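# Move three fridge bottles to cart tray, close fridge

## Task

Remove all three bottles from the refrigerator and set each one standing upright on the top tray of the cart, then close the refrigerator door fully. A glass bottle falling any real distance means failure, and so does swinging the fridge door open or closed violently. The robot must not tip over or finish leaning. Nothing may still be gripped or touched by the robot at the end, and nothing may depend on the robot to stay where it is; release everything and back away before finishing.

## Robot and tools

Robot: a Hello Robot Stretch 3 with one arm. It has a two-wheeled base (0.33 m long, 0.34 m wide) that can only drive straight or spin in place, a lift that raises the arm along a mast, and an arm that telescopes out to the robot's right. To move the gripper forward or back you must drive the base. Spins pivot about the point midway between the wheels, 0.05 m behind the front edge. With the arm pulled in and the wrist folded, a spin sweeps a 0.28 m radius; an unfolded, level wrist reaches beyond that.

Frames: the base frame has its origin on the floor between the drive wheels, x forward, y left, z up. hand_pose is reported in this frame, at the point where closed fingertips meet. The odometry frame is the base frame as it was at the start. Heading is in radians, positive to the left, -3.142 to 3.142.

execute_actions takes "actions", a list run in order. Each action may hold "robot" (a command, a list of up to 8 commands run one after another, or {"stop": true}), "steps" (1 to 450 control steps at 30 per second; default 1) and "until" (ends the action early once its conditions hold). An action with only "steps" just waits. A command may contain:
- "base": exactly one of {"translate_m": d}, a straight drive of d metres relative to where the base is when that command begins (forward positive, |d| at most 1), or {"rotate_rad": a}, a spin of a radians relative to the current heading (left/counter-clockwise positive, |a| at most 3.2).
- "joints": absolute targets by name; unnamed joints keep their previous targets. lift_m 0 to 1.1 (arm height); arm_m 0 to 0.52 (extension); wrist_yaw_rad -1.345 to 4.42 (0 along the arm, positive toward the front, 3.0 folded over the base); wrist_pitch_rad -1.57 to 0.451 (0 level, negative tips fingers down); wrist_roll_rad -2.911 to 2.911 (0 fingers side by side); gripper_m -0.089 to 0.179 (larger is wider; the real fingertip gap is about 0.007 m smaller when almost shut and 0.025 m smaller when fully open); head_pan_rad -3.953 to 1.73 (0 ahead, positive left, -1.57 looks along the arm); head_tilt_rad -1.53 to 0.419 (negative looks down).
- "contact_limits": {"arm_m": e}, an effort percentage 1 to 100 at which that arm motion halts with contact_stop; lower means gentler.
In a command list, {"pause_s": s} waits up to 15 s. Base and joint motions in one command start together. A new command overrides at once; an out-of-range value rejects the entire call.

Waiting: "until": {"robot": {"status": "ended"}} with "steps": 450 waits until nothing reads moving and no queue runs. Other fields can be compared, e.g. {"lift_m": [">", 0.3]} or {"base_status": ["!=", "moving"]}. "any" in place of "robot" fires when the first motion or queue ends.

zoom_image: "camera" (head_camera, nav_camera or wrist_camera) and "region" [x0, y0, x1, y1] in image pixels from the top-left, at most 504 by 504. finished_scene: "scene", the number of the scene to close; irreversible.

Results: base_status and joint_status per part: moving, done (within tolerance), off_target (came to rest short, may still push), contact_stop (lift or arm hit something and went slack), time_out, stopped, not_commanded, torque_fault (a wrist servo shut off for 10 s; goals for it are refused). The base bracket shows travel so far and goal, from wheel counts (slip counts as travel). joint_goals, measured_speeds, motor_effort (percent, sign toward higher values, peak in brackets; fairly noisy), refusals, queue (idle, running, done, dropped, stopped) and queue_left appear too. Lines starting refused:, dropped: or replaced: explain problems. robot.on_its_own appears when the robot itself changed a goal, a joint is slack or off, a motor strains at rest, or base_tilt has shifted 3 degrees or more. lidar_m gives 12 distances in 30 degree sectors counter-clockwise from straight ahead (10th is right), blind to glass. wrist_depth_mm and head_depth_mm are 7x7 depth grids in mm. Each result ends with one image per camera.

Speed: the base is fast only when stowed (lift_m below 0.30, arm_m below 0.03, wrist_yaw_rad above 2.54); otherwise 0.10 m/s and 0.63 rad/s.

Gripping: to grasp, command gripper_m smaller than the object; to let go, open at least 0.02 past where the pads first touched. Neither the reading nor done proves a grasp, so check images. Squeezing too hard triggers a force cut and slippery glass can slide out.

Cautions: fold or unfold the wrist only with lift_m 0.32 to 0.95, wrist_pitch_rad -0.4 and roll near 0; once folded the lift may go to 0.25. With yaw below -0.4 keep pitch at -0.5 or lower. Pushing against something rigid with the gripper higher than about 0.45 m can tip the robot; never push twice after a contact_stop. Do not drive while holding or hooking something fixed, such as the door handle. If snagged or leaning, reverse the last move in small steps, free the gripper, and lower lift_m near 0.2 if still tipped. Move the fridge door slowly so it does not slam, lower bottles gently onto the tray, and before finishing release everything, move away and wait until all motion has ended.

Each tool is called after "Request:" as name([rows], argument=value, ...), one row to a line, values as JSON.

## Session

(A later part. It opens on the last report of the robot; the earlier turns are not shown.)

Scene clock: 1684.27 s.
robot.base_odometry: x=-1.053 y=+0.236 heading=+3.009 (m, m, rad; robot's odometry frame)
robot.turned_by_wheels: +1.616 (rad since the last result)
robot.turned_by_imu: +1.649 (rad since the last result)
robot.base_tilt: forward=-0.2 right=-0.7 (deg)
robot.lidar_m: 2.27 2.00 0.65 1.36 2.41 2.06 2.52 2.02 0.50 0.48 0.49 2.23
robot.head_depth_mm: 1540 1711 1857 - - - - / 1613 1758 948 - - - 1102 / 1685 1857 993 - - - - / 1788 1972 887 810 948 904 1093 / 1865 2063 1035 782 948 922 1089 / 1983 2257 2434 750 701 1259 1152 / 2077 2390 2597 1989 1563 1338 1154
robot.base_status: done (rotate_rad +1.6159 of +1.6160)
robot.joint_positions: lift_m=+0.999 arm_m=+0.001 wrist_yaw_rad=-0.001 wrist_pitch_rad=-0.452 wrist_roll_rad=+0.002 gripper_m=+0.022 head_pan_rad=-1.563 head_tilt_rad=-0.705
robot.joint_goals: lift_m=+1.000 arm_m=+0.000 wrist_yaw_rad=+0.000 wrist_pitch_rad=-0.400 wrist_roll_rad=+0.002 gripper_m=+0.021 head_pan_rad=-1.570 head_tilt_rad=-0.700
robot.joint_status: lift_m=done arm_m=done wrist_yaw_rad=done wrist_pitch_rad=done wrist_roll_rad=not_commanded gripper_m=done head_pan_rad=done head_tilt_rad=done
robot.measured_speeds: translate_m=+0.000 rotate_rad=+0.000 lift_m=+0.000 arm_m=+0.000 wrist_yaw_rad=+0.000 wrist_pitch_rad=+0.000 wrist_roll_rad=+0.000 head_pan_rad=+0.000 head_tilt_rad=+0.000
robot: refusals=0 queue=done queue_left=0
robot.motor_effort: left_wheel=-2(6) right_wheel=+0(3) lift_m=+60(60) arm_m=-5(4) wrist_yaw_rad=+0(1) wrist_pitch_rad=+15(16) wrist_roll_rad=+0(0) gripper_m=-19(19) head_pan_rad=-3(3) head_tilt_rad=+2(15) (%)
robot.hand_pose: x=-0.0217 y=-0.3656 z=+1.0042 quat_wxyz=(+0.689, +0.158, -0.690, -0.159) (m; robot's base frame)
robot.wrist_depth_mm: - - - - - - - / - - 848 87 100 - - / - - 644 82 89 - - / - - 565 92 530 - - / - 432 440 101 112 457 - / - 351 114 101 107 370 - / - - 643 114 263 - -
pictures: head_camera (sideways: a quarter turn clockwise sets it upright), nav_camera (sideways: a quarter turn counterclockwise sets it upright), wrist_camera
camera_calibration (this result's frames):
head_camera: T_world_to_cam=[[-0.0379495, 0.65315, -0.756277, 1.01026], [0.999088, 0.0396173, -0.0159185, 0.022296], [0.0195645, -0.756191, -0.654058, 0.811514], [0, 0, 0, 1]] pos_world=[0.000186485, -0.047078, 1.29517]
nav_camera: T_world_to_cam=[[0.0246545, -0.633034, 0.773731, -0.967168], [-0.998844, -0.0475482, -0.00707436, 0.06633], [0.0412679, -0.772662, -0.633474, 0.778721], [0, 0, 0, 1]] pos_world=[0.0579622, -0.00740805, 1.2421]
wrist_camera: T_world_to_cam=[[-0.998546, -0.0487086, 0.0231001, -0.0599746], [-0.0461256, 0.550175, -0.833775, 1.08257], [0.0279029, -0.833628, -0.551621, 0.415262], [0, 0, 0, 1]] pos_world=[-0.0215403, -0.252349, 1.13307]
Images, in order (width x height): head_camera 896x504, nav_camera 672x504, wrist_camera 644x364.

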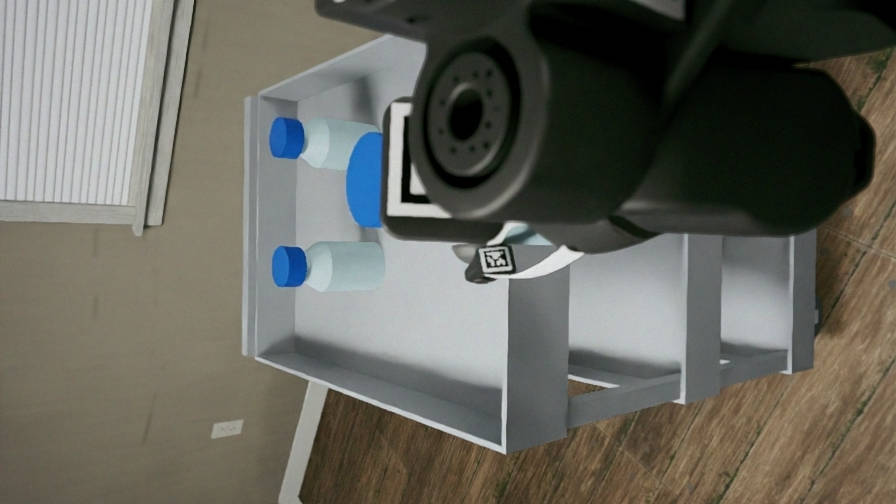

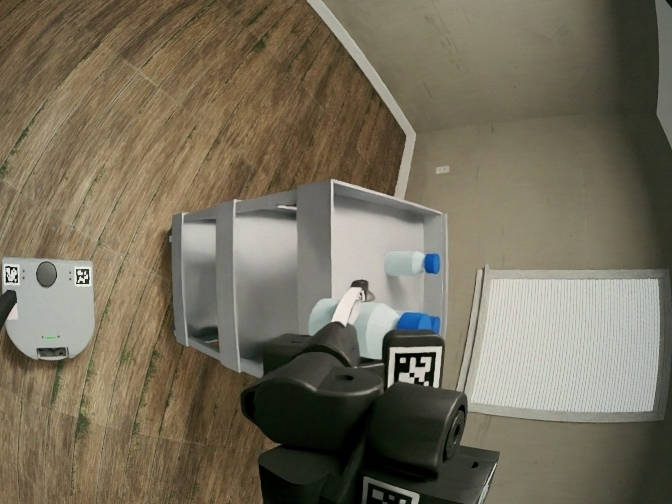

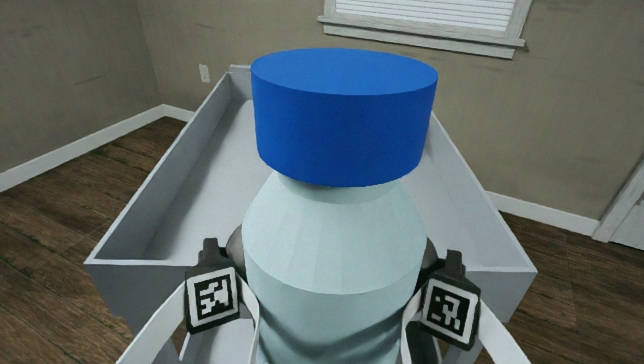

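Request:
zoom_image(camera="head_camera", region=[230, 80, 530, 380])

Region (230, 80, 530, 380) of head_camera's 896x504 image, scaled by 1.680, with more detail than that image has.

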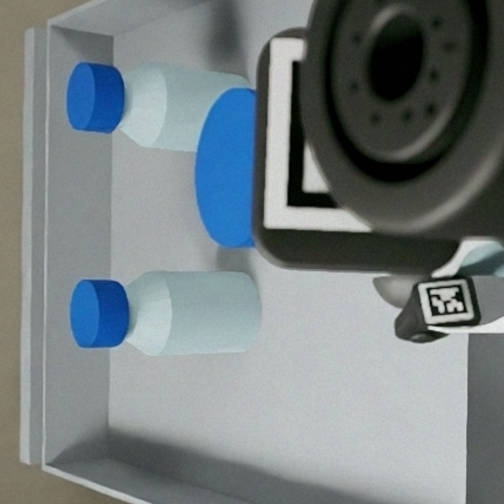

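Request:
execute_actions([
  {"robot": [{"joints": {"arm_m": 0.335}, "contact_limits": {"arm_m": 25}}, {"joints": {"lift_m": 0.9}}], "steps": 300, "until": {"robot": {"status": "ended"}}},
])

Scene clock: 1789.07 s.
robot.base_odometry: x=-1.053 y=+0.236 heading=+3.009 (m, m, rad; robot's odometry frame)
robot.turned_by_wheels: +0.000 (rad since the last result)
robot.turned_by_imu: +0.001 (rad since the last result)
robot.base_tilt: forward=-0.2 right=-0.7 (deg)
robot.lidar_m: 2.27 2.00 0.66 1.37 2.41 2.06 2.52 2.03 0.50 0.48 0.49 2.24
robot.head_depth_mm: 1536 1698 - - 697 1293 1155 / 1615 1762 - 778 931 903 1108 / 1689 1850 - 756 955 903 1086 / 1788 1966 858 779 946 901 1086 / 1891 2058 1036 780 945 926 1088 / 1970 2259 2410 753 700 1258 1131 / 2109 2394 2599 2000 1581 1336 1155
robot.base_status: done (rotate_rad +1.6159 of +1.6160)
robot.joint_positions: lift_m=+0.900 arm_m=+0.335 wrist_yaw_rad=-0.001 wrist_pitch_rad=-0.453 wrist_roll_rad=+0.002 gripper_m=+0.022 head_pan_rad=-1.563 head_tilt_rad=-0.705
robot.joint_goals: lift_m=+0.900 arm_m=+0.335 wrist_yaw_rad=+0.000 wrist_pitch_rad=-0.400 wrist_roll_rad=+0.002 gripper_m=+0.021 head_pan_rad=-1.570 head_tilt_rad=-0.700
robot.joint_status: lift_m=done arm_m=done wrist_yaw_rad=done wrist_pitch_rad=done wrist_roll_rad=not_commanded gripper_m=done head_pan_rad=done head_tilt_rad=done
robot.measured_speeds: translate_m=+0.000 rotate_rad=+0.000 lift_m=+0.000 arm_m=+0.000 wrist_yaw_rad=+0.000 wrist_pitch_rad=+0.000 wrist_roll_rad=+0.000 head_pan_rad=+0.000 head_tilt_rad=+0.000
robot: refusals=0 queue=done queue_left=0
robot.motor_effort: left_wheel=-2(2) right_wheel=+1(0) lift_m=+23(61) arm_m=+3(3) wrist_yaw_rad=+0(1) wrist_pitch_rad=+16(16) wrist_roll_rad=+0(0) gripper_m=-19(19) head_pan_rad=-3(3) head_tilt_rad=+1(2) (%)
robot.contact_limits: arm_m 25 (drawing in: default 34, maximum 55; extending or still: default 45, maximum 74)
robot.hand_pose: x=-0.0217 y=-0.6996 z=+0.9054 quat_wxyz=(+0.688, +0.158, -0.690, -0.160) (m; robot's base frame)
robot.wrist_depth_mm: - - - - - - - / - - 255 87 100 - - / - 443 239 82 88 461 - / 322 389 262 91 267 364 - / 303 324 273 101 112 328 271 / 273 278 113 101 107 289 245 / 239 242 236 114 186 249 237
pictures: head_camera (sideways: a quarter turn clockwise sets it upright), nav_camera (sideways: a quarter turn counterclockwise sets it upright), wrist_camera
camera_calibration (this result's frames):
head_camera: T_world_to_cam=[[-0.0379486, 0.653036, -0.756375, 1.01039], [0.999088, 0.0396148, -0.0159234, 0.0223023], [0.0195651, -0.75629, -0.653944, 0.811366], [0, 0, 0, 1]] pos_world=[0.000186487, -0.047079, 1.29518]
nav_camera: T_world_to_cam=[[0.0246535, -0.632917, 0.773827, -0.967293], [-0.998844, -0.0475492, -0.00706833, 0.0663221], [0.0412685, -0.772758, -0.633358, 0.778569], [0, 0, 0, 1]] pos_world=[0.0579622, -0.00741707, 1.2421]
wrist_camera: T_world_to_cam=[[-0.998546, -0.0487222, 0.0230706, -0.0739425], [-0.0461251, 0.550672, -0.833446, 1.18398], [0.027903, -0.833298, -0.552119, 0.0830203], [0, 0, 0, 1]] pos_world=[-0.0215403, -0.586406, 1.03432]
Images, in order (width x height): head_camera 896x504, nav_camera 672x504, wrist_camera 644x364.

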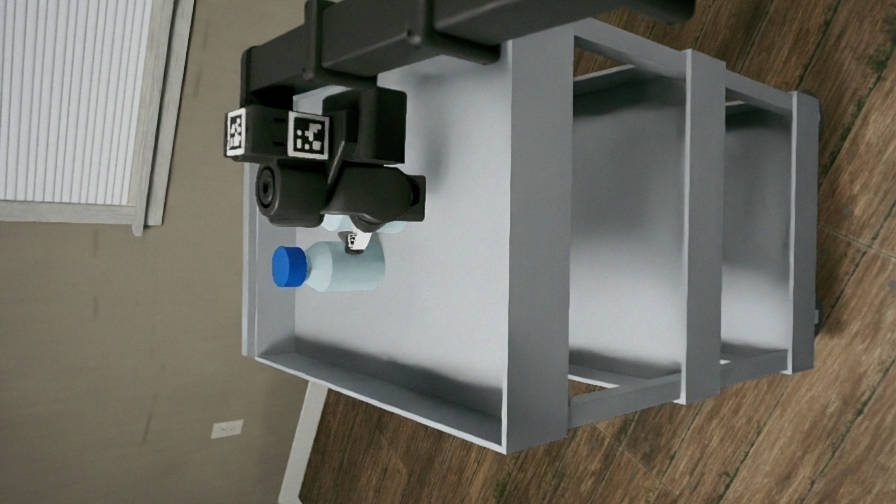

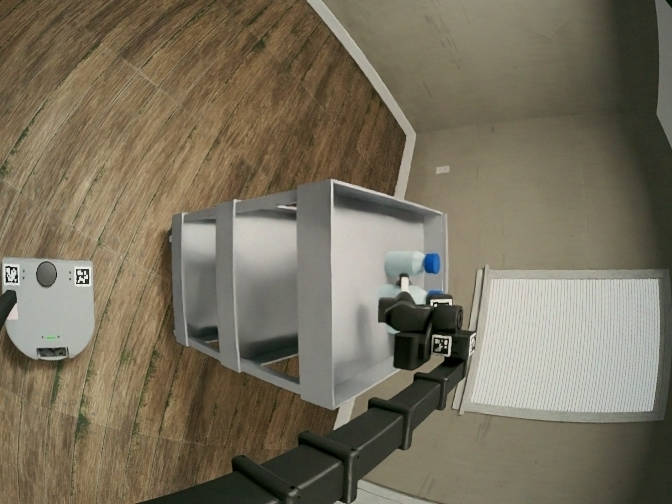

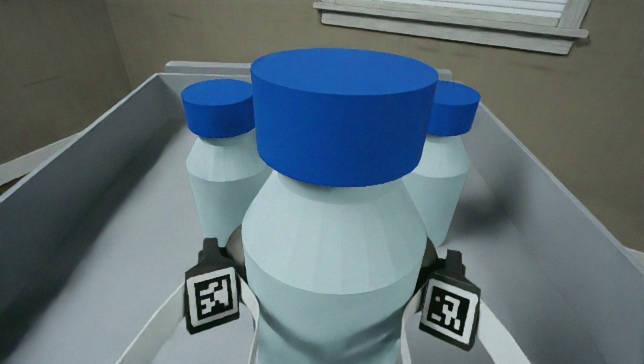

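Request:
execute_actions([
  {"robot": {"joints": {"lift_m": 0.862}}, "steps": 200, "until": {"robot": {"status": "ended"}}},
])

Scene clock: 1798.20 s.
robot.base_odometry: x=-1.053 y=+0.236 heading=+3.009 (m, m, rad; robot's odometry frame)
robot.turned_by_wheels: +0.000 (rad since the last result)
robot.turned_by_imu: +0.000 (rad since the last result)
robot.base_tilt: forward=-0.2 right=-0.7 (deg)
robot.lidar_m: 2.28 2.00 0.66 1.36 2.42 2.06 2.52 2.02 0.50 0.48 0.49 2.24
robot.head_depth_mm: 1530 1700 1882 - - 1262 1157 / 1604 1773 1065 744 931 901 1112 / 1695 1847 1094 731 950 899 1088 / 1776 1937 865 767 948 900 1086 / 1868 2100 1032 780 950 922 1090 / 1982 2271 2446 749 696 1262 1133 / 2091 2386 2602 2009 1574 1349 1154
robot.base_status: done (rotate_rad +1.6159 of +1.6160)
robot.joint_positions: lift_m=+0.863 arm_m=+0.335 wrist_yaw_rad=-0.001 wrist_pitch_rad=-0.453 wrist_roll_rad=+0.002 gripper_m=+0.022 head_pan_rad=-1.563 head_tilt_rad=-0.705
robot.joint_goals: lift_m=+0.862 arm_m=+0.335 wrist_yaw_rad=+0.000 wrist_pitch_rad=-0.400 wrist_roll_rad=+0.002 gripper_m=+0.021 head_pan_rad=-1.570 head_tilt_rad=-0.700
robot.joint_status: lift_m=done arm_m=done wrist_yaw_rad=done wrist_pitch_rad=done wrist_roll_rad=not_commanded gripper_m=done head_pan_rad=done head_tilt_rad=done
robot.measured_speeds: translate_m=+0.000 rotate_rad=+0.000 lift_m=+0.000 arm_m=+0.000 wrist_yaw_rad=+0.000 wrist_pitch_rad=+0.000 wrist_roll_rad=+0.000 head_pan_rad=+0.000 head_tilt_rad=+0.000
robot: refusals=0 queue=done queue_left=0
robot.motor_effort: left_wheel=-2(2) right_wheel=+0(1) lift_m=+23(22) arm_m=+3(3) wrist_yaw_rad=+0(0) wrist_pitch_rad=+16(15) wrist_roll_rad=+0(0) gripper_m=-19(19) head_pan_rad=-3(3) head_tilt_rad=+2(2) (%)
robot.contact_limits: arm_m 25 (drawing in: default 34, maximum 55; extending or still: default 45, maximum 74)
robot.hand_pose: x=-0.0217 y=-0.6996 z=+0.8674 quat_wxyz=(+0.688, +0.159, -0.690, -0.160) (m; robot's base frame)
robot.wrist_depth_mm: - - - - - - - / - 435 217 87 100 - - / 322 393 235 82 89 344 - / 302 329 259 92 261 329 261 / 271 272 261 101 112 284 246 / 230 232 114 101 107 242 235 / 201 203 199 114 167 210 211
pictures: head_camera (sideways: a quarter turn clockwise sets it upright), nav_camera (sideways: a quarter turn counterclockwise sets it upright), wrist_camera
camera_calibration (this result's frames):
head_camera: T_world_to_cam=[[-0.0379489, 0.653036, -0.756375, 1.01039], [0.999088, 0.0396153, -0.0159234, 0.0223023], [0.0195655, -0.75629, -0.653944, 0.811366], [0, 0, 0, 1]] pos_world=[0.00018651, -0.047079, 1.29518]
nav_camera: T_world_to_cam=[[0.0246539, -0.632917, 0.773827, -0.967293], [-0.998844, -0.0475497, -0.00706833, 0.0663221], [0.0412689, -0.772758, -0.633358, 0.778569], [0, 0, 0, 1]] pos_world=[0.0579622, -0.00741705, 1.2421]
wrist_camera: T_world_to_cam=[[-0.998546, -0.0487278, 0.0230574, -0.0730556], [-0.0461246, 0.550893, -0.8333, 1.15228], [0.0279027, -0.833152, -0.55234, 0.0623368], [0, 0, 0, 1]] pos_world=[-0.0215404, -0.586405, 0.996308]
Images, in order (width x height): head_camera 896x504, nav_camera 672x504, wrist_camera 644x364.

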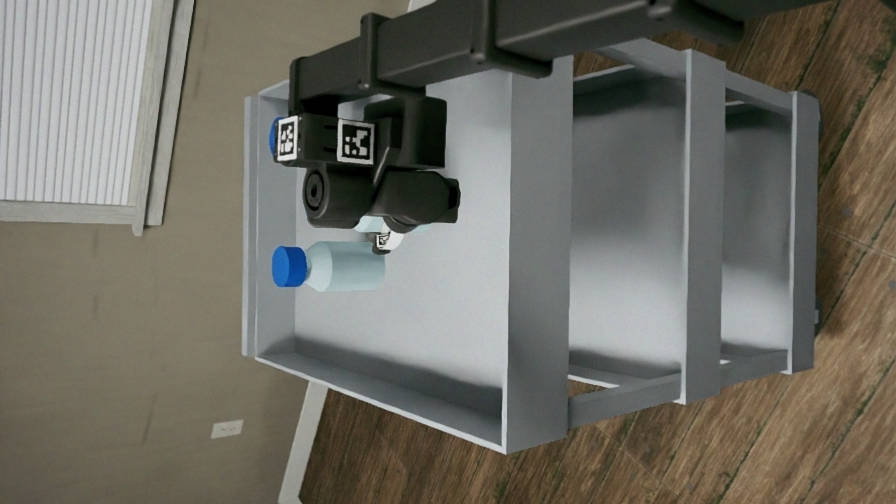

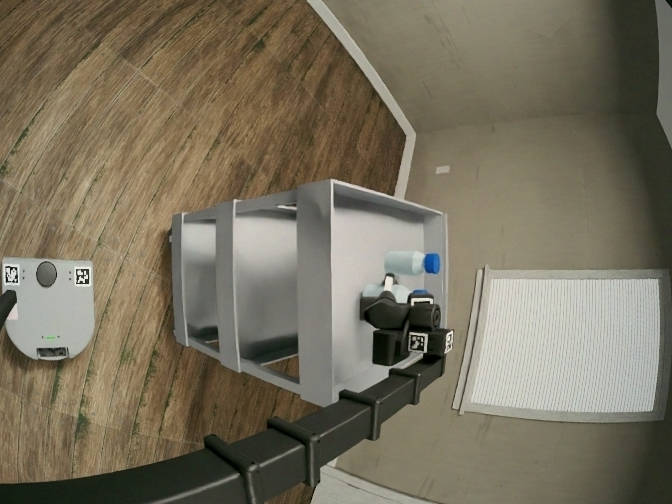

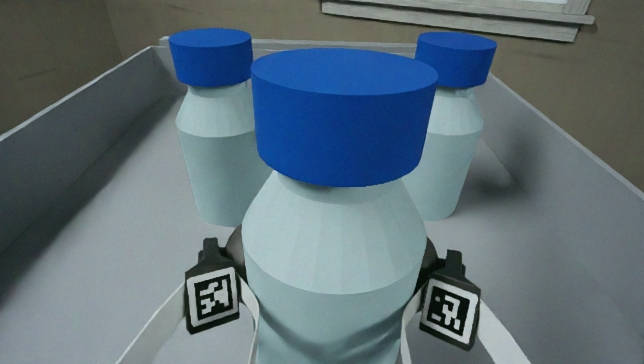

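Request:
execute_actions([
  {"robot": {"joints": {"lift_m": 0.848}}, "steps": 100, "until": {"robot": {"status": "ended"}}},
  {"robot": {"joints": {"lift_m": 0.841}}, "steps": 100, "until": {"robot": {"status": "ended"}}},
])

Scene clock: 1813.10 s.
robot.base_odometry: x=-1.053 y=+0.236 heading=+3.009 (m, m, rad; robot's odometry frame)
robot.turned_by_wheels: +0.000 (rad since the last result)
robot.turned_by_imu: +0.000 (rad since the last result)
robot.base_tilt: forward=-0.2 right=-0.7 (deg)
robot.lidar_m: 2.27 2.00 0.65 1.36 2.41 2.06 2.52 2.03 0.50 0.48 0.49 2.24
robot.head_depth_mm: 1533 1696 1894 - - 824 1153 / 1608 1770 1062 731 941 901 1111 / 1677 1851 1068 729 948 900 1092 / 1777 1973 881 754 951 903 1091 / 1870 2060 1038 780 943 919 1086 / 1969 2252 2419 751 699 1258 1125 / 2083 2403 2616 1990 1566 1344 1150
robot.base_status: done (rotate_rad +1.6159 of +1.6160)
robot.joint_positions: lift_m=+0.842 arm_m=+0.335 wrist_yaw_rad=-0.001 wrist_pitch_rad=-0.453 wrist_roll_rad=+0.002 gripper_m=+0.022 head_pan_rad=-1.563 head_tilt_rad=-0.705
robot.joint_goals: lift_m=+0.841 arm_m=+0.335 wrist_yaw_rad=+0.000 wrist_pitch_rad=-0.400 wrist_roll_rad=+0.002 gripper_m=+0.021 head_pan_rad=-1.570 head_tilt_rad=-0.700
robot.joint_status: lift_m=done arm_m=done wrist_yaw_rad=done wrist_pitch_rad=done wrist_roll_rad=not_commanded gripper_m=done head_pan_rad=done head_tilt_rad=done
robot.measured_speeds: translate_m=+0.000 rotate_rad=+0.000 lift_m=+0.000 arm_m=+0.000 wrist_yaw_rad=+0.000 wrist_pitch_rad=+0.000 wrist_roll_rad=+0.000 head_pan_rad=+0.000 head_tilt_rad=+0.000
robot: refusals=0 queue=done queue_left=0
robot.motor_effort: left_wheel=-2(2) right_wheel=+1(1) lift_m=+22(22) arm_m=+2(3) wrist_yaw_rad=+1(1) wrist_pitch_rad=+16(16) wrist_roll_rad=+0(0) gripper_m=-19(19) head_pan_rad=-3(3) head_tilt_rad=+1(1) (%)
robot.contact_limits: arm_m 25 (drawing in: default 34, maximum 55; extending or still: default 45, maximum 74)
robot.hand_pose: x=-0.0217 y=-0.6995 z=+0.8463 quat_wxyz=(+0.688, +0.159, -0.689, -0.160) (m; robot's base frame)
robot.wrist_depth_mm: - - 207 - 473 - - / - 408 221 87 99 370 - / 305 363 229 82 89 323 287 / 282 293 261 92 260 305 248 / 240 244 233 101 112 253 241 / 207 208 113 101 107 216 218 / 179 181 178 114 158 187 188
pictures: head_camera (sideways: a quarter turn clockwise sets it upright), nav_camera (sideways: a quarter turn counterclockwise sets it upright), wrist_camera
camera_calibration (this result's frames):
head_camera: T_world_to_cam=[[-0.0379487, 0.653036, -0.756375, 1.01039], [0.999088, 0.0396151, -0.0159234, 0.0223023], [0.0195653, -0.75629, -0.653944, 0.811366], [0, 0, 0, 1]] pos_world=[0.000186498, -0.047079, 1.29518]
nav_camera: T_world_to_cam=[[0.0246537, -0.632917, 0.773827, -0.967293], [-0.998844, -0.0475494, -0.00706833, 0.0663221], [0.0412687, -0.772758, -0.633358, 0.778569], [0, 0, 0, 1]] pos_world=[0.0579622, -0.00741705, 1.2421]
wrist_camera: T_world_to_cam=[[-0.998546, -0.0487333, 0.0230456, -0.0725624], [-0.0461246, 0.551095, -0.833167, 1.13474], [0.0279027, -0.833018, -0.552541, 0.0509981], [0, 0, 0, 1]] pos_world=[-0.0215404, -0.586405, 0.975281]
Images, in order (width x height): head_camera 896x504, nav_camera 672x504, wrist_camera 644x364.

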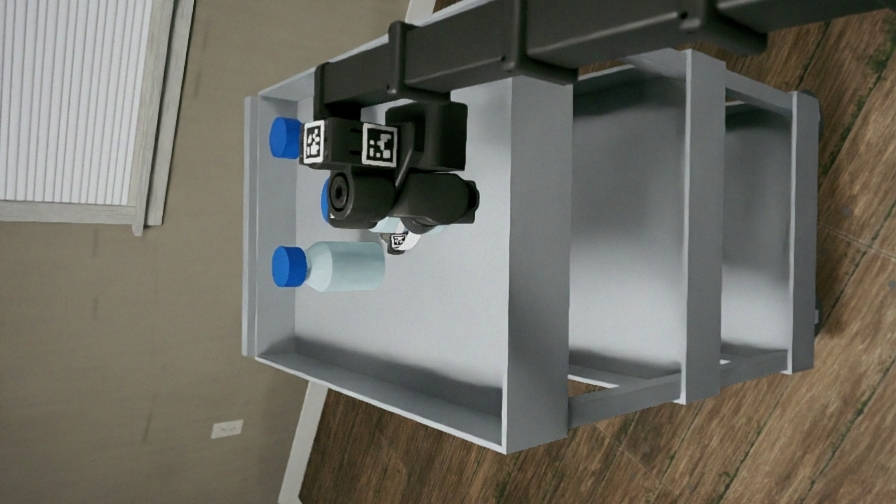

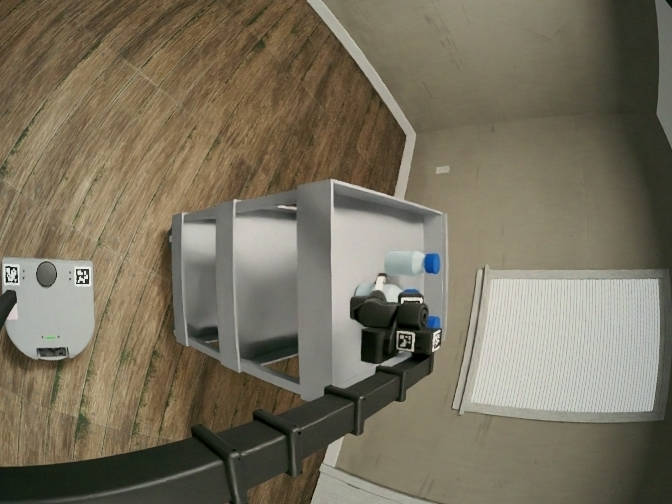

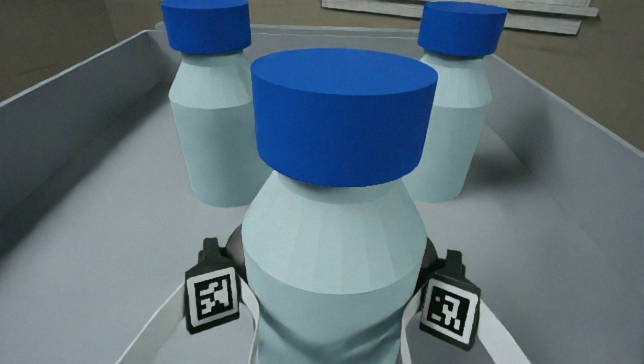

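Request:
execute_actions([
  {"robot": {"joints": {"lift_m": 0.835}}, "steps": 100, "until": {"robot": {"status": "ended"}}},
])

Scene clock: 1819.67 s.
robot.base_odometry: x=-1.053 y=+0.236 heading=+3.009 (m, m, rad; robot's odometry frame)
robot.turned_by_wheels: +0.000 (rad since the last result)
robot.turned_by_imu: +0.000 (rad since the last result)
robot.base_tilt: forward=-0.2 right=-0.7 (deg)
robot.lidar_m: 2.27 2.00 0.65 1.36 2.41 2.06 2.52 2.03 0.50 0.48 0.49 2.24
robot.head_depth_mm: 1547 1697 1877 1989 - 834 1145 / 1610 1774 1043 729 942 904 1114 / 1681 1848 1073 708 951 903 1085 / 1785 1974 881 755 950 902 1087 / 1877 2082 1039 782 948 921 1093 / 1971 2249 2396 749 698 1260 1135 / 2080 2413 2601 2002 1571 1338 1150
robot.base_status: done (rotate_rad +1.6159 of +1.6160)
robot.joint_positions: lift_m=+0.836 arm_m=+0.335 wrist_yaw_rad=-0.001 wrist_pitch_rad=-0.443 wrist_roll_rad=+0.002 gripper_m=+0.022 head_pan_rad=-1.563 head_tilt_rad=-0.705
robot.joint_goals: lift_m=+0.835 arm_m=+0.335 wrist_yaw_rad=+0.000 wrist_pitch_rad=-0.400 wrist_roll_rad=+0.002 gripper_m=+0.021 head_pan_rad=-1.570 head_tilt_rad=-0.700
robot.joint_status: lift_m=done arm_m=done wrist_yaw_rad=done wrist_pitch_rad=done wrist_roll_rad=not_commanded gripper_m=done head_pan_rad=done head_tilt_rad=done
robot.measured_speeds: translate_m=+0.000 rotate_rad=+0.000 lift_m=+0.000 arm_m=+0.000 wrist_yaw_rad=+0.000 wrist_pitch_rad=+0.000 wrist_roll_rad=+0.000 head_pan_rad=+0.000 head_tilt_rad=+0.000
robot: refusals=0 queue=done queue_left=0
robot.motor_effort: left_wheel=-2(2) right_wheel=+1(1) lift_m=+20(23) arm_m=+3(3) wrist_yaw_rad=+1(0) wrist_pitch_rad=+13(16) wrist_roll_rad=+0(0) gripper_m=-19(19) head_pan_rad=-3(2) head_tilt_rad=+2(2) (%)
robot.contact_limits: arm_m 25 (drawing in: default 34, maximum 55; extending or still: default 45, maximum 74)
robot.hand_pose: x=-0.0217 y=-0.7009 z=+0.8427 quat_wxyz=(+0.689, +0.155, -0.690, -0.156) (m; robot's base frame)
robot.wrist_depth_mm: - - 207 - 463 - - / - 410 219 87 99 348 - / 305 362 229 82 88 328 274 / 281 291 257 91 256 305 248 / 238 242 228 100 111 252 237 / 203 204 113 101 106 212 215 / 177 178 174 113 172 184 185
pictures: head_camera (sideways: a quarter turn clockwise sets it upright), nav_camera (sideways: a quarter turn counterclockwise sets it upright), wrist_camera
camera_calibration (this result's frames):
head_camera: T_world_to_cam=[[-0.0379483, 0.65299, -0.756415, 1.01044], [0.999088, 0.039614, -0.0159253, 0.0223049], [0.0195655, -0.75633, -0.653898, 0.811306], [0, 0, 0, 1]] pos_world=[0.000186496, -0.0470795, 1.29518]
nav_camera: T_world_to_cam=[[0.0246533, -0.63287, 0.773865, -0.967343], [-0.998844, -0.0475497, -0.00706589, 0.0663189], [0.0412689, -0.772797, -0.633311, 0.778508], [0, 0, 0, 1]] pos_world=[0.0579623, -0.00742071, 1.2421]
wrist_camera: T_world_to_cam=[[-0.998546, -0.0484891, 0.0235633, -0.0728137], [-0.0461317, 0.54234, -0.838892, 1.1312], [0.0278978, -0.838759, -0.543788, 0.0364533], [0, 0, 0, 1]] pos_world=[-0.0215405, -0.586451, 0.970496]
Images, in order (width x height): head_camera 896x504, nav_camera 672x504, wrist_camera 644x364.

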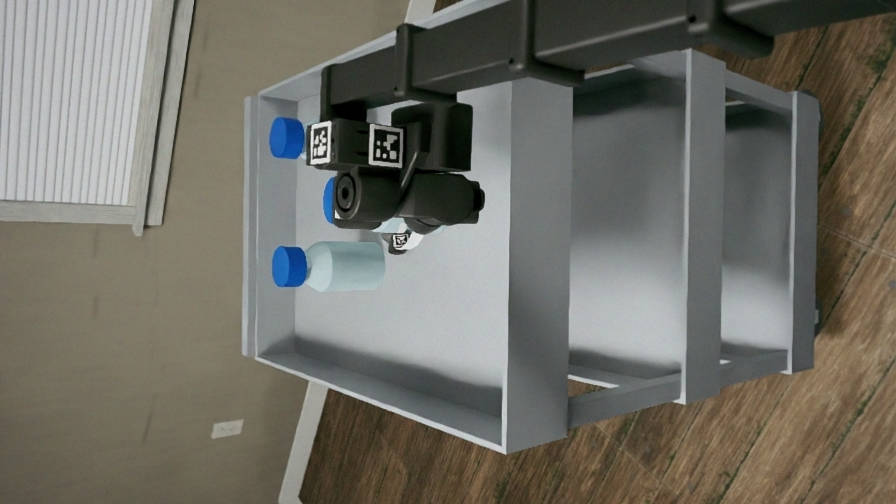

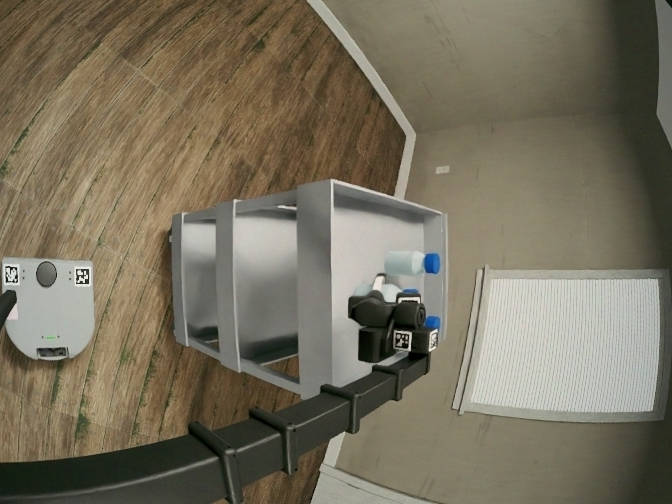

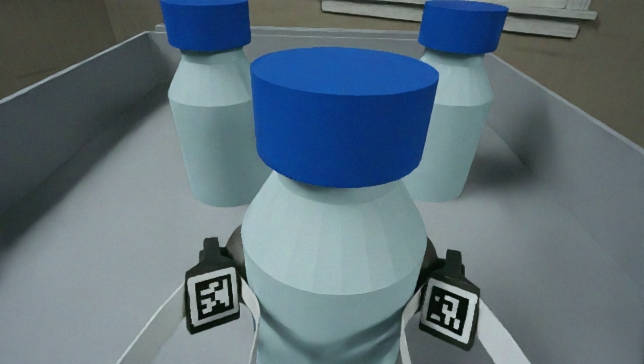

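Request:
execute_actions([
  {"robot": {"joints": {"lift_m": 0.83}}, "steps": 100, "until": {"robot": {"status": "ended"}}},
])

Scene clock: 1824.47 s.
robot.base_odometry: x=-1.053 y=+0.236 heading=+3.009 (m, m, rad; robot's odometry frame)
robot.turned_by_wheels: +0.000 (rad since the last result)
robot.turned_by_imu: +0.000 (rad since the last result)
robot.base_tilt: forward=-0.2 right=-0.7 (deg)
robot.lidar_m: 2.26 2.00 0.66 1.36 2.41 2.06 2.53 2.03 0.50 0.48 0.49 2.24
robot.head_depth_mm: 1537 1713 1889 2004 - 850 1134 / 1616 1767 1046 734 952 903 1109 / 1689 1859 1072 - 952 904 1085 / 1777 1971 882 754 946 901 1087 / 1875 2077 1033 784 949 928 1096 / 1978 2266 2427 753 698 1253 1132 / 2116 2410 2607 2004 1565 1343 1156
robot.base_status: done (rotate_rad +1.6159 of +1.6160)
robot.joint_positions: lift_m=+0.831 arm_m=+0.335 wrist_yaw_rad=-0.001 wrist_pitch_rad=-0.425 wrist_roll_rad=+0.002 gripper_m=+0.022 head_pan_rad=-1.563 head_tilt_rad=-0.705
robot.joint_goals: lift_m=+0.830 arm_m=+0.335 wrist_yaw_rad=+0.000 wrist_pitch_rad=-0.400 wrist_roll_rad=+0.002 gripper_m=+0.021 head_pan_rad=-1.570 head_tilt_rad=-0.700
robot.joint_status: lift_m=done arm_m=done wrist_yaw_rad=done wrist_pitch_rad=done wrist_roll_rad=not_commanded gripper_m=done head_pan_rad=done head_tilt_rad=done
robot.measured_speeds: translate_m=+0.000 rotate_rad=+0.000 lift_m=+0.000 arm_m=+0.000 wrist_yaw_rad=+0.000 wrist_pitch_rad=+0.000 wrist_roll_rad=+0.000 head_pan_rad=+0.000 head_tilt_rad=+0.000
robot: refusals=0 queue=done queue_left=0
robot.motor_effort: left_wheel=-2(2) right_wheel=+0(1) lift_m=+18(20) arm_m=+2(3) wrist_yaw_rad=+0(0) wrist_pitch_rad=+8(13) wrist_roll_rad=+0(0) gripper_m=-19(19) head_pan_rad=-3(3) head_tilt_rad=+2(2) (%)
robot.contact_limits: arm_m 25 (drawing in: default 34, maximum 55; extending or still: default 45, maximum 74)
robot.hand_pose: x=-0.0217 y=-0.7032 z=+0.8417 quat_wxyz=(+0.691, +0.149, -0.692, -0.150) (m; robot's base frame)
robot.wrist_depth_mm: - - 208 - 466 - - / - 433 219 85 97 370 - / 306 362 227 82 89 325 288 / 281 294 254 93 255 304 249 / 240 241 230 100 110 254 236 / 202 206 114 101 106 212 213 / 176 178 173 113 171 183 184
pictures: head_camera (sideways: a quarter turn clockwise sets it upright), nav_camera (sideways: a quarter turn counterclockwise sets it upright), wrist_camera
camera_calibration (this result's frames):
head_camera: T_world_to_cam=[[-0.0379484, 0.65299, -0.756415, 1.01044], [0.999088, 0.0396142, -0.0159253, 0.0223049], [0.0195657, -0.75633, -0.653898, 0.811305], [0, 0, 0, 1]] pos_world=[0.000186507, -0.0470795, 1.29518]
nav_camera: T_world_to_cam=[[0.0246534, -0.63287, 0.773865, -0.967343], [-0.998844, -0.04755, -0.00706588, 0.0663189], [0.0412691, -0.772797, -0.633311, 0.778508], [0, 0, 0, 1]] pos_world=[0.0579623, -0.00742071, 1.2421]
wrist_camera: T_world_to_cam=[[-0.998545, -0.0480767, 0.024422, -0.0733327], [-0.0461482, 0.527604, -0.848236, 1.12908], [0.0278952, -0.848129, -0.529055, 0.015007], [0, 0, 0, 1]] pos_world=[-0.0215398, -0.586502, 0.967453]
Images, in order (width x height): head_camera 896x504, nav_camera 672x504, wrist_camera 644x364.

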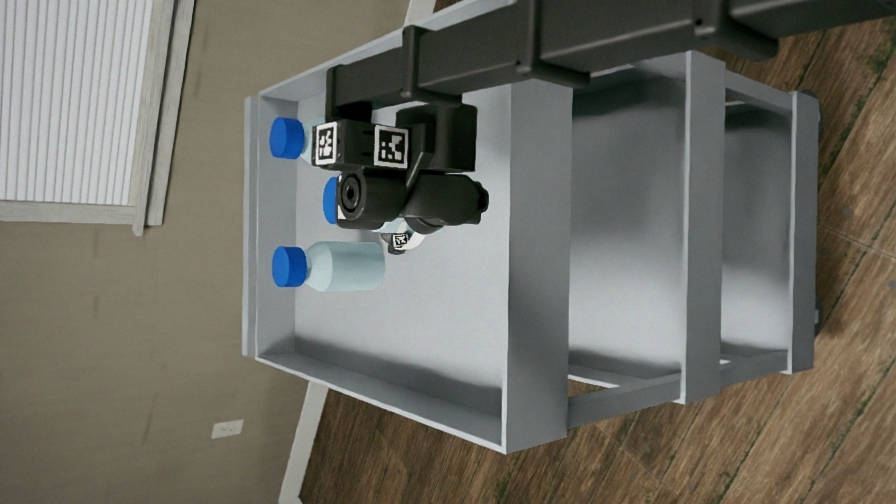

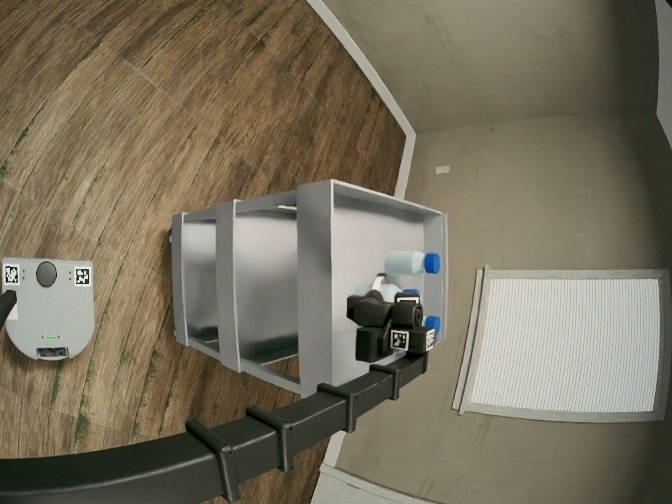

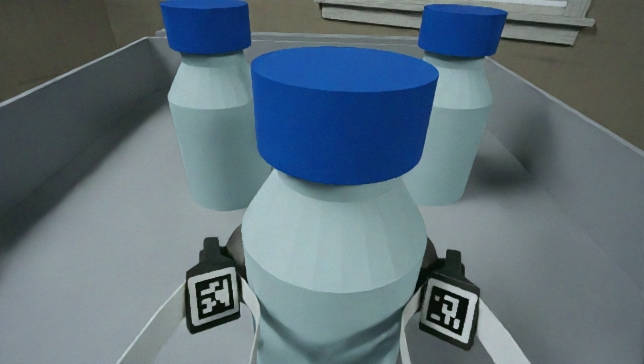

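Request:
execute_actions([
  {"robot": {"joints": {"gripper_m": 0.112}}, "steps": 120, "until": {"robot": {"status": "ended"}}},
])

Scene clock: 1831.67 s.
robot.base_odometry: x=-1.053 y=+0.236 heading=+3.009 (m, m, rad; robot's odometry frame)
robot.turned_by_wheels: +0.000 (rad since the last result)
robot.turned_by_imu: +0.000 (rad since the last result)
robot.base_tilt: forward=-0.2 right=-0.7 (deg)
robot.lidar_m: 2.28 2.00 0.66 1.36 2.41 2.06 2.52 2.03 0.50 0.48 0.49 2.24
robot.head_depth_mm: 1540 1699 1888 753 - 851 1127 / 1595 1791 1050 727 954 898 1113 / 1677 1853 1066 - 954 900 1089 / 1780 1951 882 756 950 902 1088 / 1885 2075 1037 782 949 923 1086 / 1993 2261 2437 752 697 1259 1132 / 2082 2398 2599 2000 1564 1346 1152
robot.base_status: done (rotate_rad +1.6159 of +1.6160)
robot.joint_positions: lift_m=+0.831 arm_m=+0.335 wrist_yaw_rad=-0.001 wrist_pitch_rad=-0.415 wrist_roll_rad=+0.002 gripper_m=+0.112 head_pan_rad=-1.563 head_tilt_rad=-0.705
robot.joint_goals: lift_m=+0.830 arm_m=+0.335 wrist_yaw_rad=+0.000 wrist_pitch_rad=-0.400 wrist_roll_rad=+0.002 gripper_m=+0.112 head_pan_rad=-1.570 head_tilt_rad=-0.700
robot.joint_status: lift_m=done arm_m=done wrist_yaw_rad=done wrist_pitch_rad=done wrist_roll_rad=not_commanded gripper_m=done head_pan_rad=done head_tilt_rad=done
robot.measured_speeds: translate_m=+0.000 rotate_rad=+0.000 lift_m=+0.000 arm_m=+0.000 wrist_yaw_rad=+0.000 wrist_pitch_rad=+0.000 wrist_roll_rad=+0.000 head_pan_rad=+0.000 head_tilt_rad=+0.000
robot: refusals=0 queue=done queue_left=0
robot.motor_effort: left_wheel=-2(2) right_wheel=+0(1) lift_m=+18(19) arm_m=+3(3) wrist_yaw_rad=+1(0) wrist_pitch_rad=+5(8) wrist_roll_rad=+0(0) gripper_m=+1(81) head_pan_rad=-3(3) head_tilt_rad=+1(2) (%)
robot.contact_limits: arm_m 25 (drawing in: default 34, maximum 55; extending or still: default 45, maximum 74)
robot.hand_pose: x=-0.0217 y=-0.7045 z=+0.8440 quat_wxyz=(+0.691, +0.145, -0.692, -0.147) (m; robot's base frame)
robot.wrist_depth_mm: - - 213 - - - - / - 435 219 97 109 367 - / 307 370 225 79 86 324 290 / 284 302 250 87 253 304 249 / 243 247 120 100 115 259 241 / 206 209 118 101 111 220 216 / 180 175 173 111 176 180 186
pictures: head_camera (sideways: a quarter turn clockwise sets it upright), nav_camera (sideways: a quarter turn counterclockwise sets it upright), wrist_camera
camera_calibration (this result's frames):
head_camera: T_world_to_cam=[[-0.037948, 0.652985, -0.756419, 1.01045], [0.999088, 0.0396135, -0.0159255, 0.0223051], [0.0195653, -0.756334, -0.653893, 0.811299], [0, 0, 0, 1]] pos_world=[0.000186479, -0.0470795, 1.29518]
nav_camera: T_world_to_cam=[[0.024653, -0.632865, 0.773869, -0.967348], [-0.998844, -0.0475494, -0.00706564, 0.0663186], [0.0412686, -0.7728, -0.633306, 0.778502], [0, 0, 0, 1]] pos_world=[0.0579623, -0.0074211, 1.2421]
wrist_camera: T_world_to_cam=[[-0.998548, -0.0477595, 0.0249225, -0.0736651], [-0.0461232, 0.518906, -0.853586, 1.13007], [0.0278344, -0.853496, -0.520355, 0.00398351], [0, 0, 0, 1]] pos_world=[-0.0215467, -0.586517, 0.968519]
Images, in order (width x height): head_camera 896x504, nav_camera 672x504, wrist_camera 644x364.

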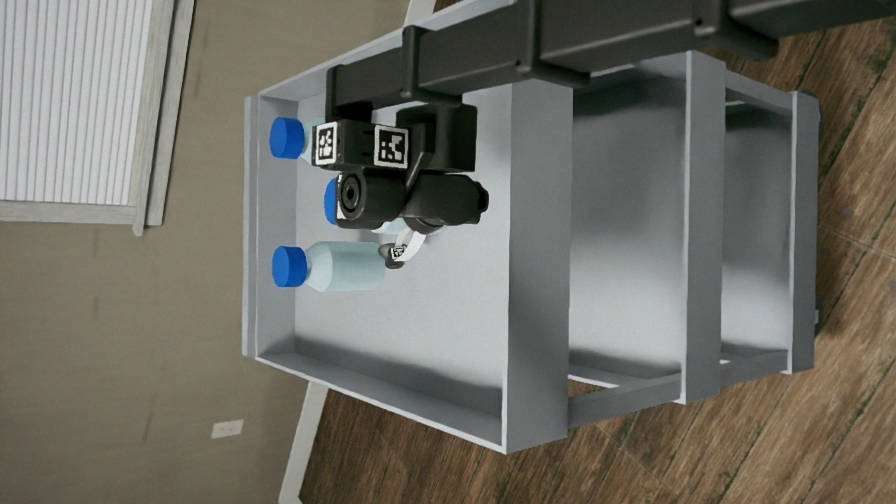

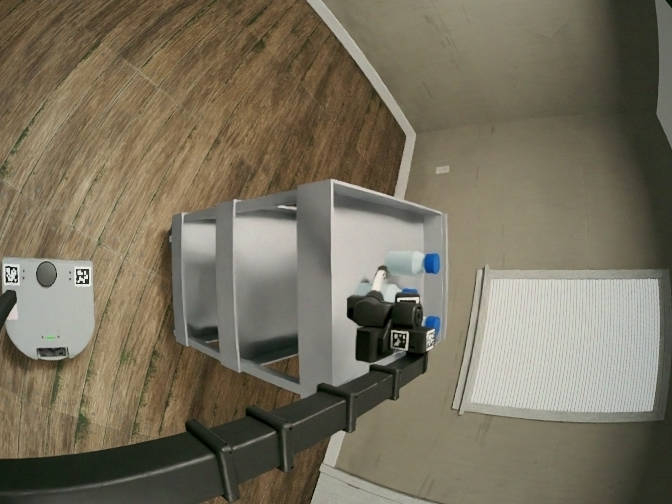

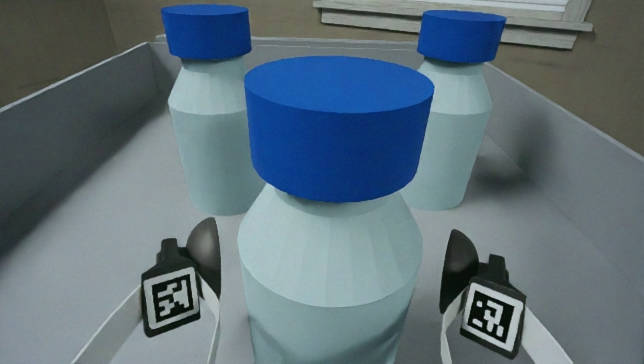

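Request:
execute_actions([
  {"robot": [{"joints": {"gripper_m": 0.125}}, {"joints": {"lift_m": 0.87}}], "steps": 150, "until": {"robot": {"status": "ended"}}},
])

Scene clock: 1866.67 s.
robot.base_odometry: x=-1.053 y=+0.236 heading=+3.009 (m, m, rad; robot's odometry frame)
robot.turned_by_wheels: +0.000 (rad since the last result)
robot.turned_by_imu: +0.000 (rad since the last result)
robot.base_tilt: forward=-0.2 right=-0.7 (deg)
robot.lidar_m: 2.27 2.00 0.65 1.36 2.41 2.06 2.53 2.03 0.50 0.48 0.49 2.24
robot.head_depth_mm: 1540 1702 1867 - 751 1257 1157 / 1616 1768 - 756 929 902 1107 / 1686 1866 - 731 948 902 1084 / 1771 1938 857 773 950 899 1093 / 1862 2062 1034 780 951 924 1091 / 1981 2244 2418 747 699 1250 1136 / 2092 2404 2612 1996 1569 1330 1150
robot.base_status: done (rotate_rad +1.6159 of +1.6160)
robot.joint_positions: lift_m=+0.869 arm_m=+0.335 wrist_yaw_rad=-0.001 wrist_pitch_rad=-0.415 wrist_roll_rad=+0.002 gripper_m=+0.125 head_pan_rad=-1.563 head_tilt_rad=-0.705
robot.joint_goals: lift_m=+0.870 arm_m=+0.335 wrist_yaw_rad=+0.000 wrist_pitch_rad=-0.400 wrist_roll_rad=+0.002 gripper_m=+0.125 head_pan_rad=-1.570 head_tilt_rad=-0.700
robot.joint_status: lift_m=done arm_m=done wrist_yaw_rad=done wrist_pitch_rad=done wrist_roll_rad=not_commanded gripper_m=done head_pan_rad=done head_tilt_rad=done
robot.measured_speeds: translate_m=+0.000 rotate_rad=+0.000 lift_m=+0.000 arm_m=+0.000 wrist_yaw_rad=+0.000 wrist_pitch_rad=+0.000 wrist_roll_rad=+0.000 head_pan_rad=+0.000 head_tilt_rad=+0.000
robot: refusals=0 queue=done queue_left=0
robot.motor_effort: left_wheel=-2(2) right_wheel=+0(0) lift_m=+55(59) arm_m=+3(3) wrist_yaw_rad=+1(0) wrist_pitch_rad=+5(4) wrist_roll_rad=+0(0) gripper_m=+1(60) head_pan_rad=-3(2) head_tilt_rad=+1(2) (%)
robot.contact_limits: arm_m 25 (drawing in: default 34, maximum 55; extending or still: default 45, maximum 74)
robot.hand_pose: x=-0.0217 y=-0.7045 z=+0.8827 quat_wxyz=(+0.691, +0.145, -0.692, -0.147) (m; robot's base frame)
robot.wrist_depth_mm: - - - - - - - / - - 244 502 484 - - / - 429 244 494 264 397 - / 308 366 250 122 260 344 - / 287 304 274 101 284 313 246 / 252 260 245 109 252 - 243 / 220 214 214 121 219 218 224
pictures: head_camera (sideways: a quarter turn clockwise sets it upright), nav_camera (sideways: a quarter turn counterclockwise sets it upright), wrist_camera
camera_calibration (this result's frames):
head_camera: T_world_to_cam=[[-0.0379484, 0.652985, -0.756419, 1.01045], [0.999088, 0.0396141, -0.0159255, 0.0223051], [0.0195657, -0.756334, -0.653893, 0.811299], [0, 0, 0, 1]] pos_world=[0.000186507, -0.0470795, 1.29518]
nav_camera: T_world_to_cam=[[0.0246534, -0.632865, 0.773869, -0.967348], [-0.998844, -0.04755, -0.00706563, 0.0663186], [0.0412691, -0.772801, -0.633306, 0.778502], [0, 0, 0, 1]] pos_world=[0.0579623, -0.00742108, 1.2421]
wrist_camera: T_world_to_cam=[[-0.998548, -0.0477593, 0.0249225, -0.074629], [-0.0461231, 0.518906, -0.853586, 1.16308], [0.0278343, -0.853496, -0.520355, 0.0241079], [0, 0, 0, 1]] pos_world=[-0.0215468, -0.586517, 1.00719]
Images, in order (width x height): head_camera 896x504, nav_camera 672x504, wrist_camera 644x364.

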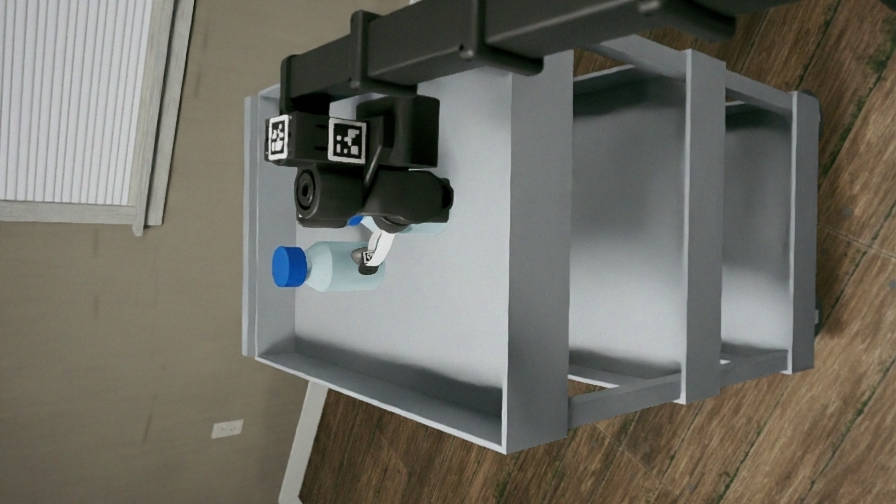

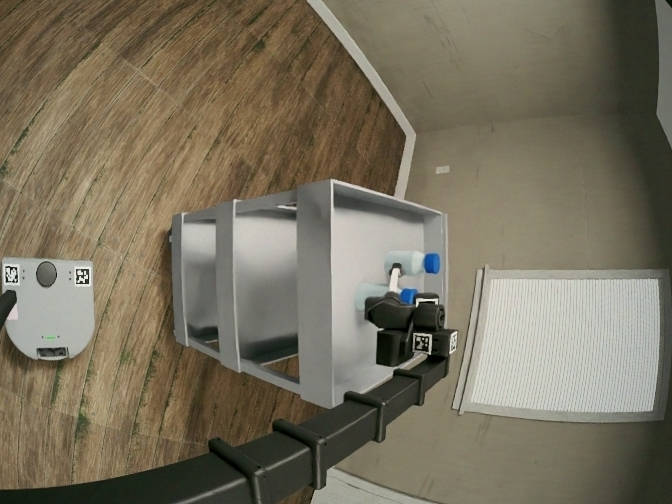

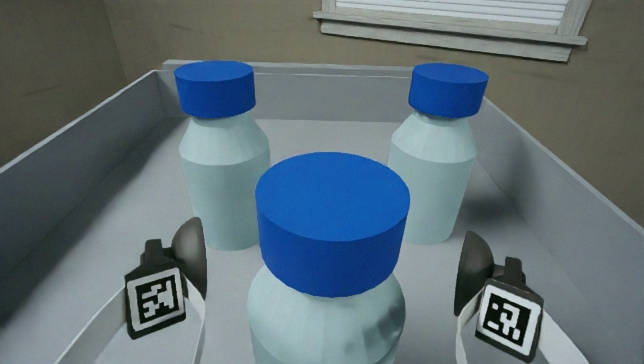

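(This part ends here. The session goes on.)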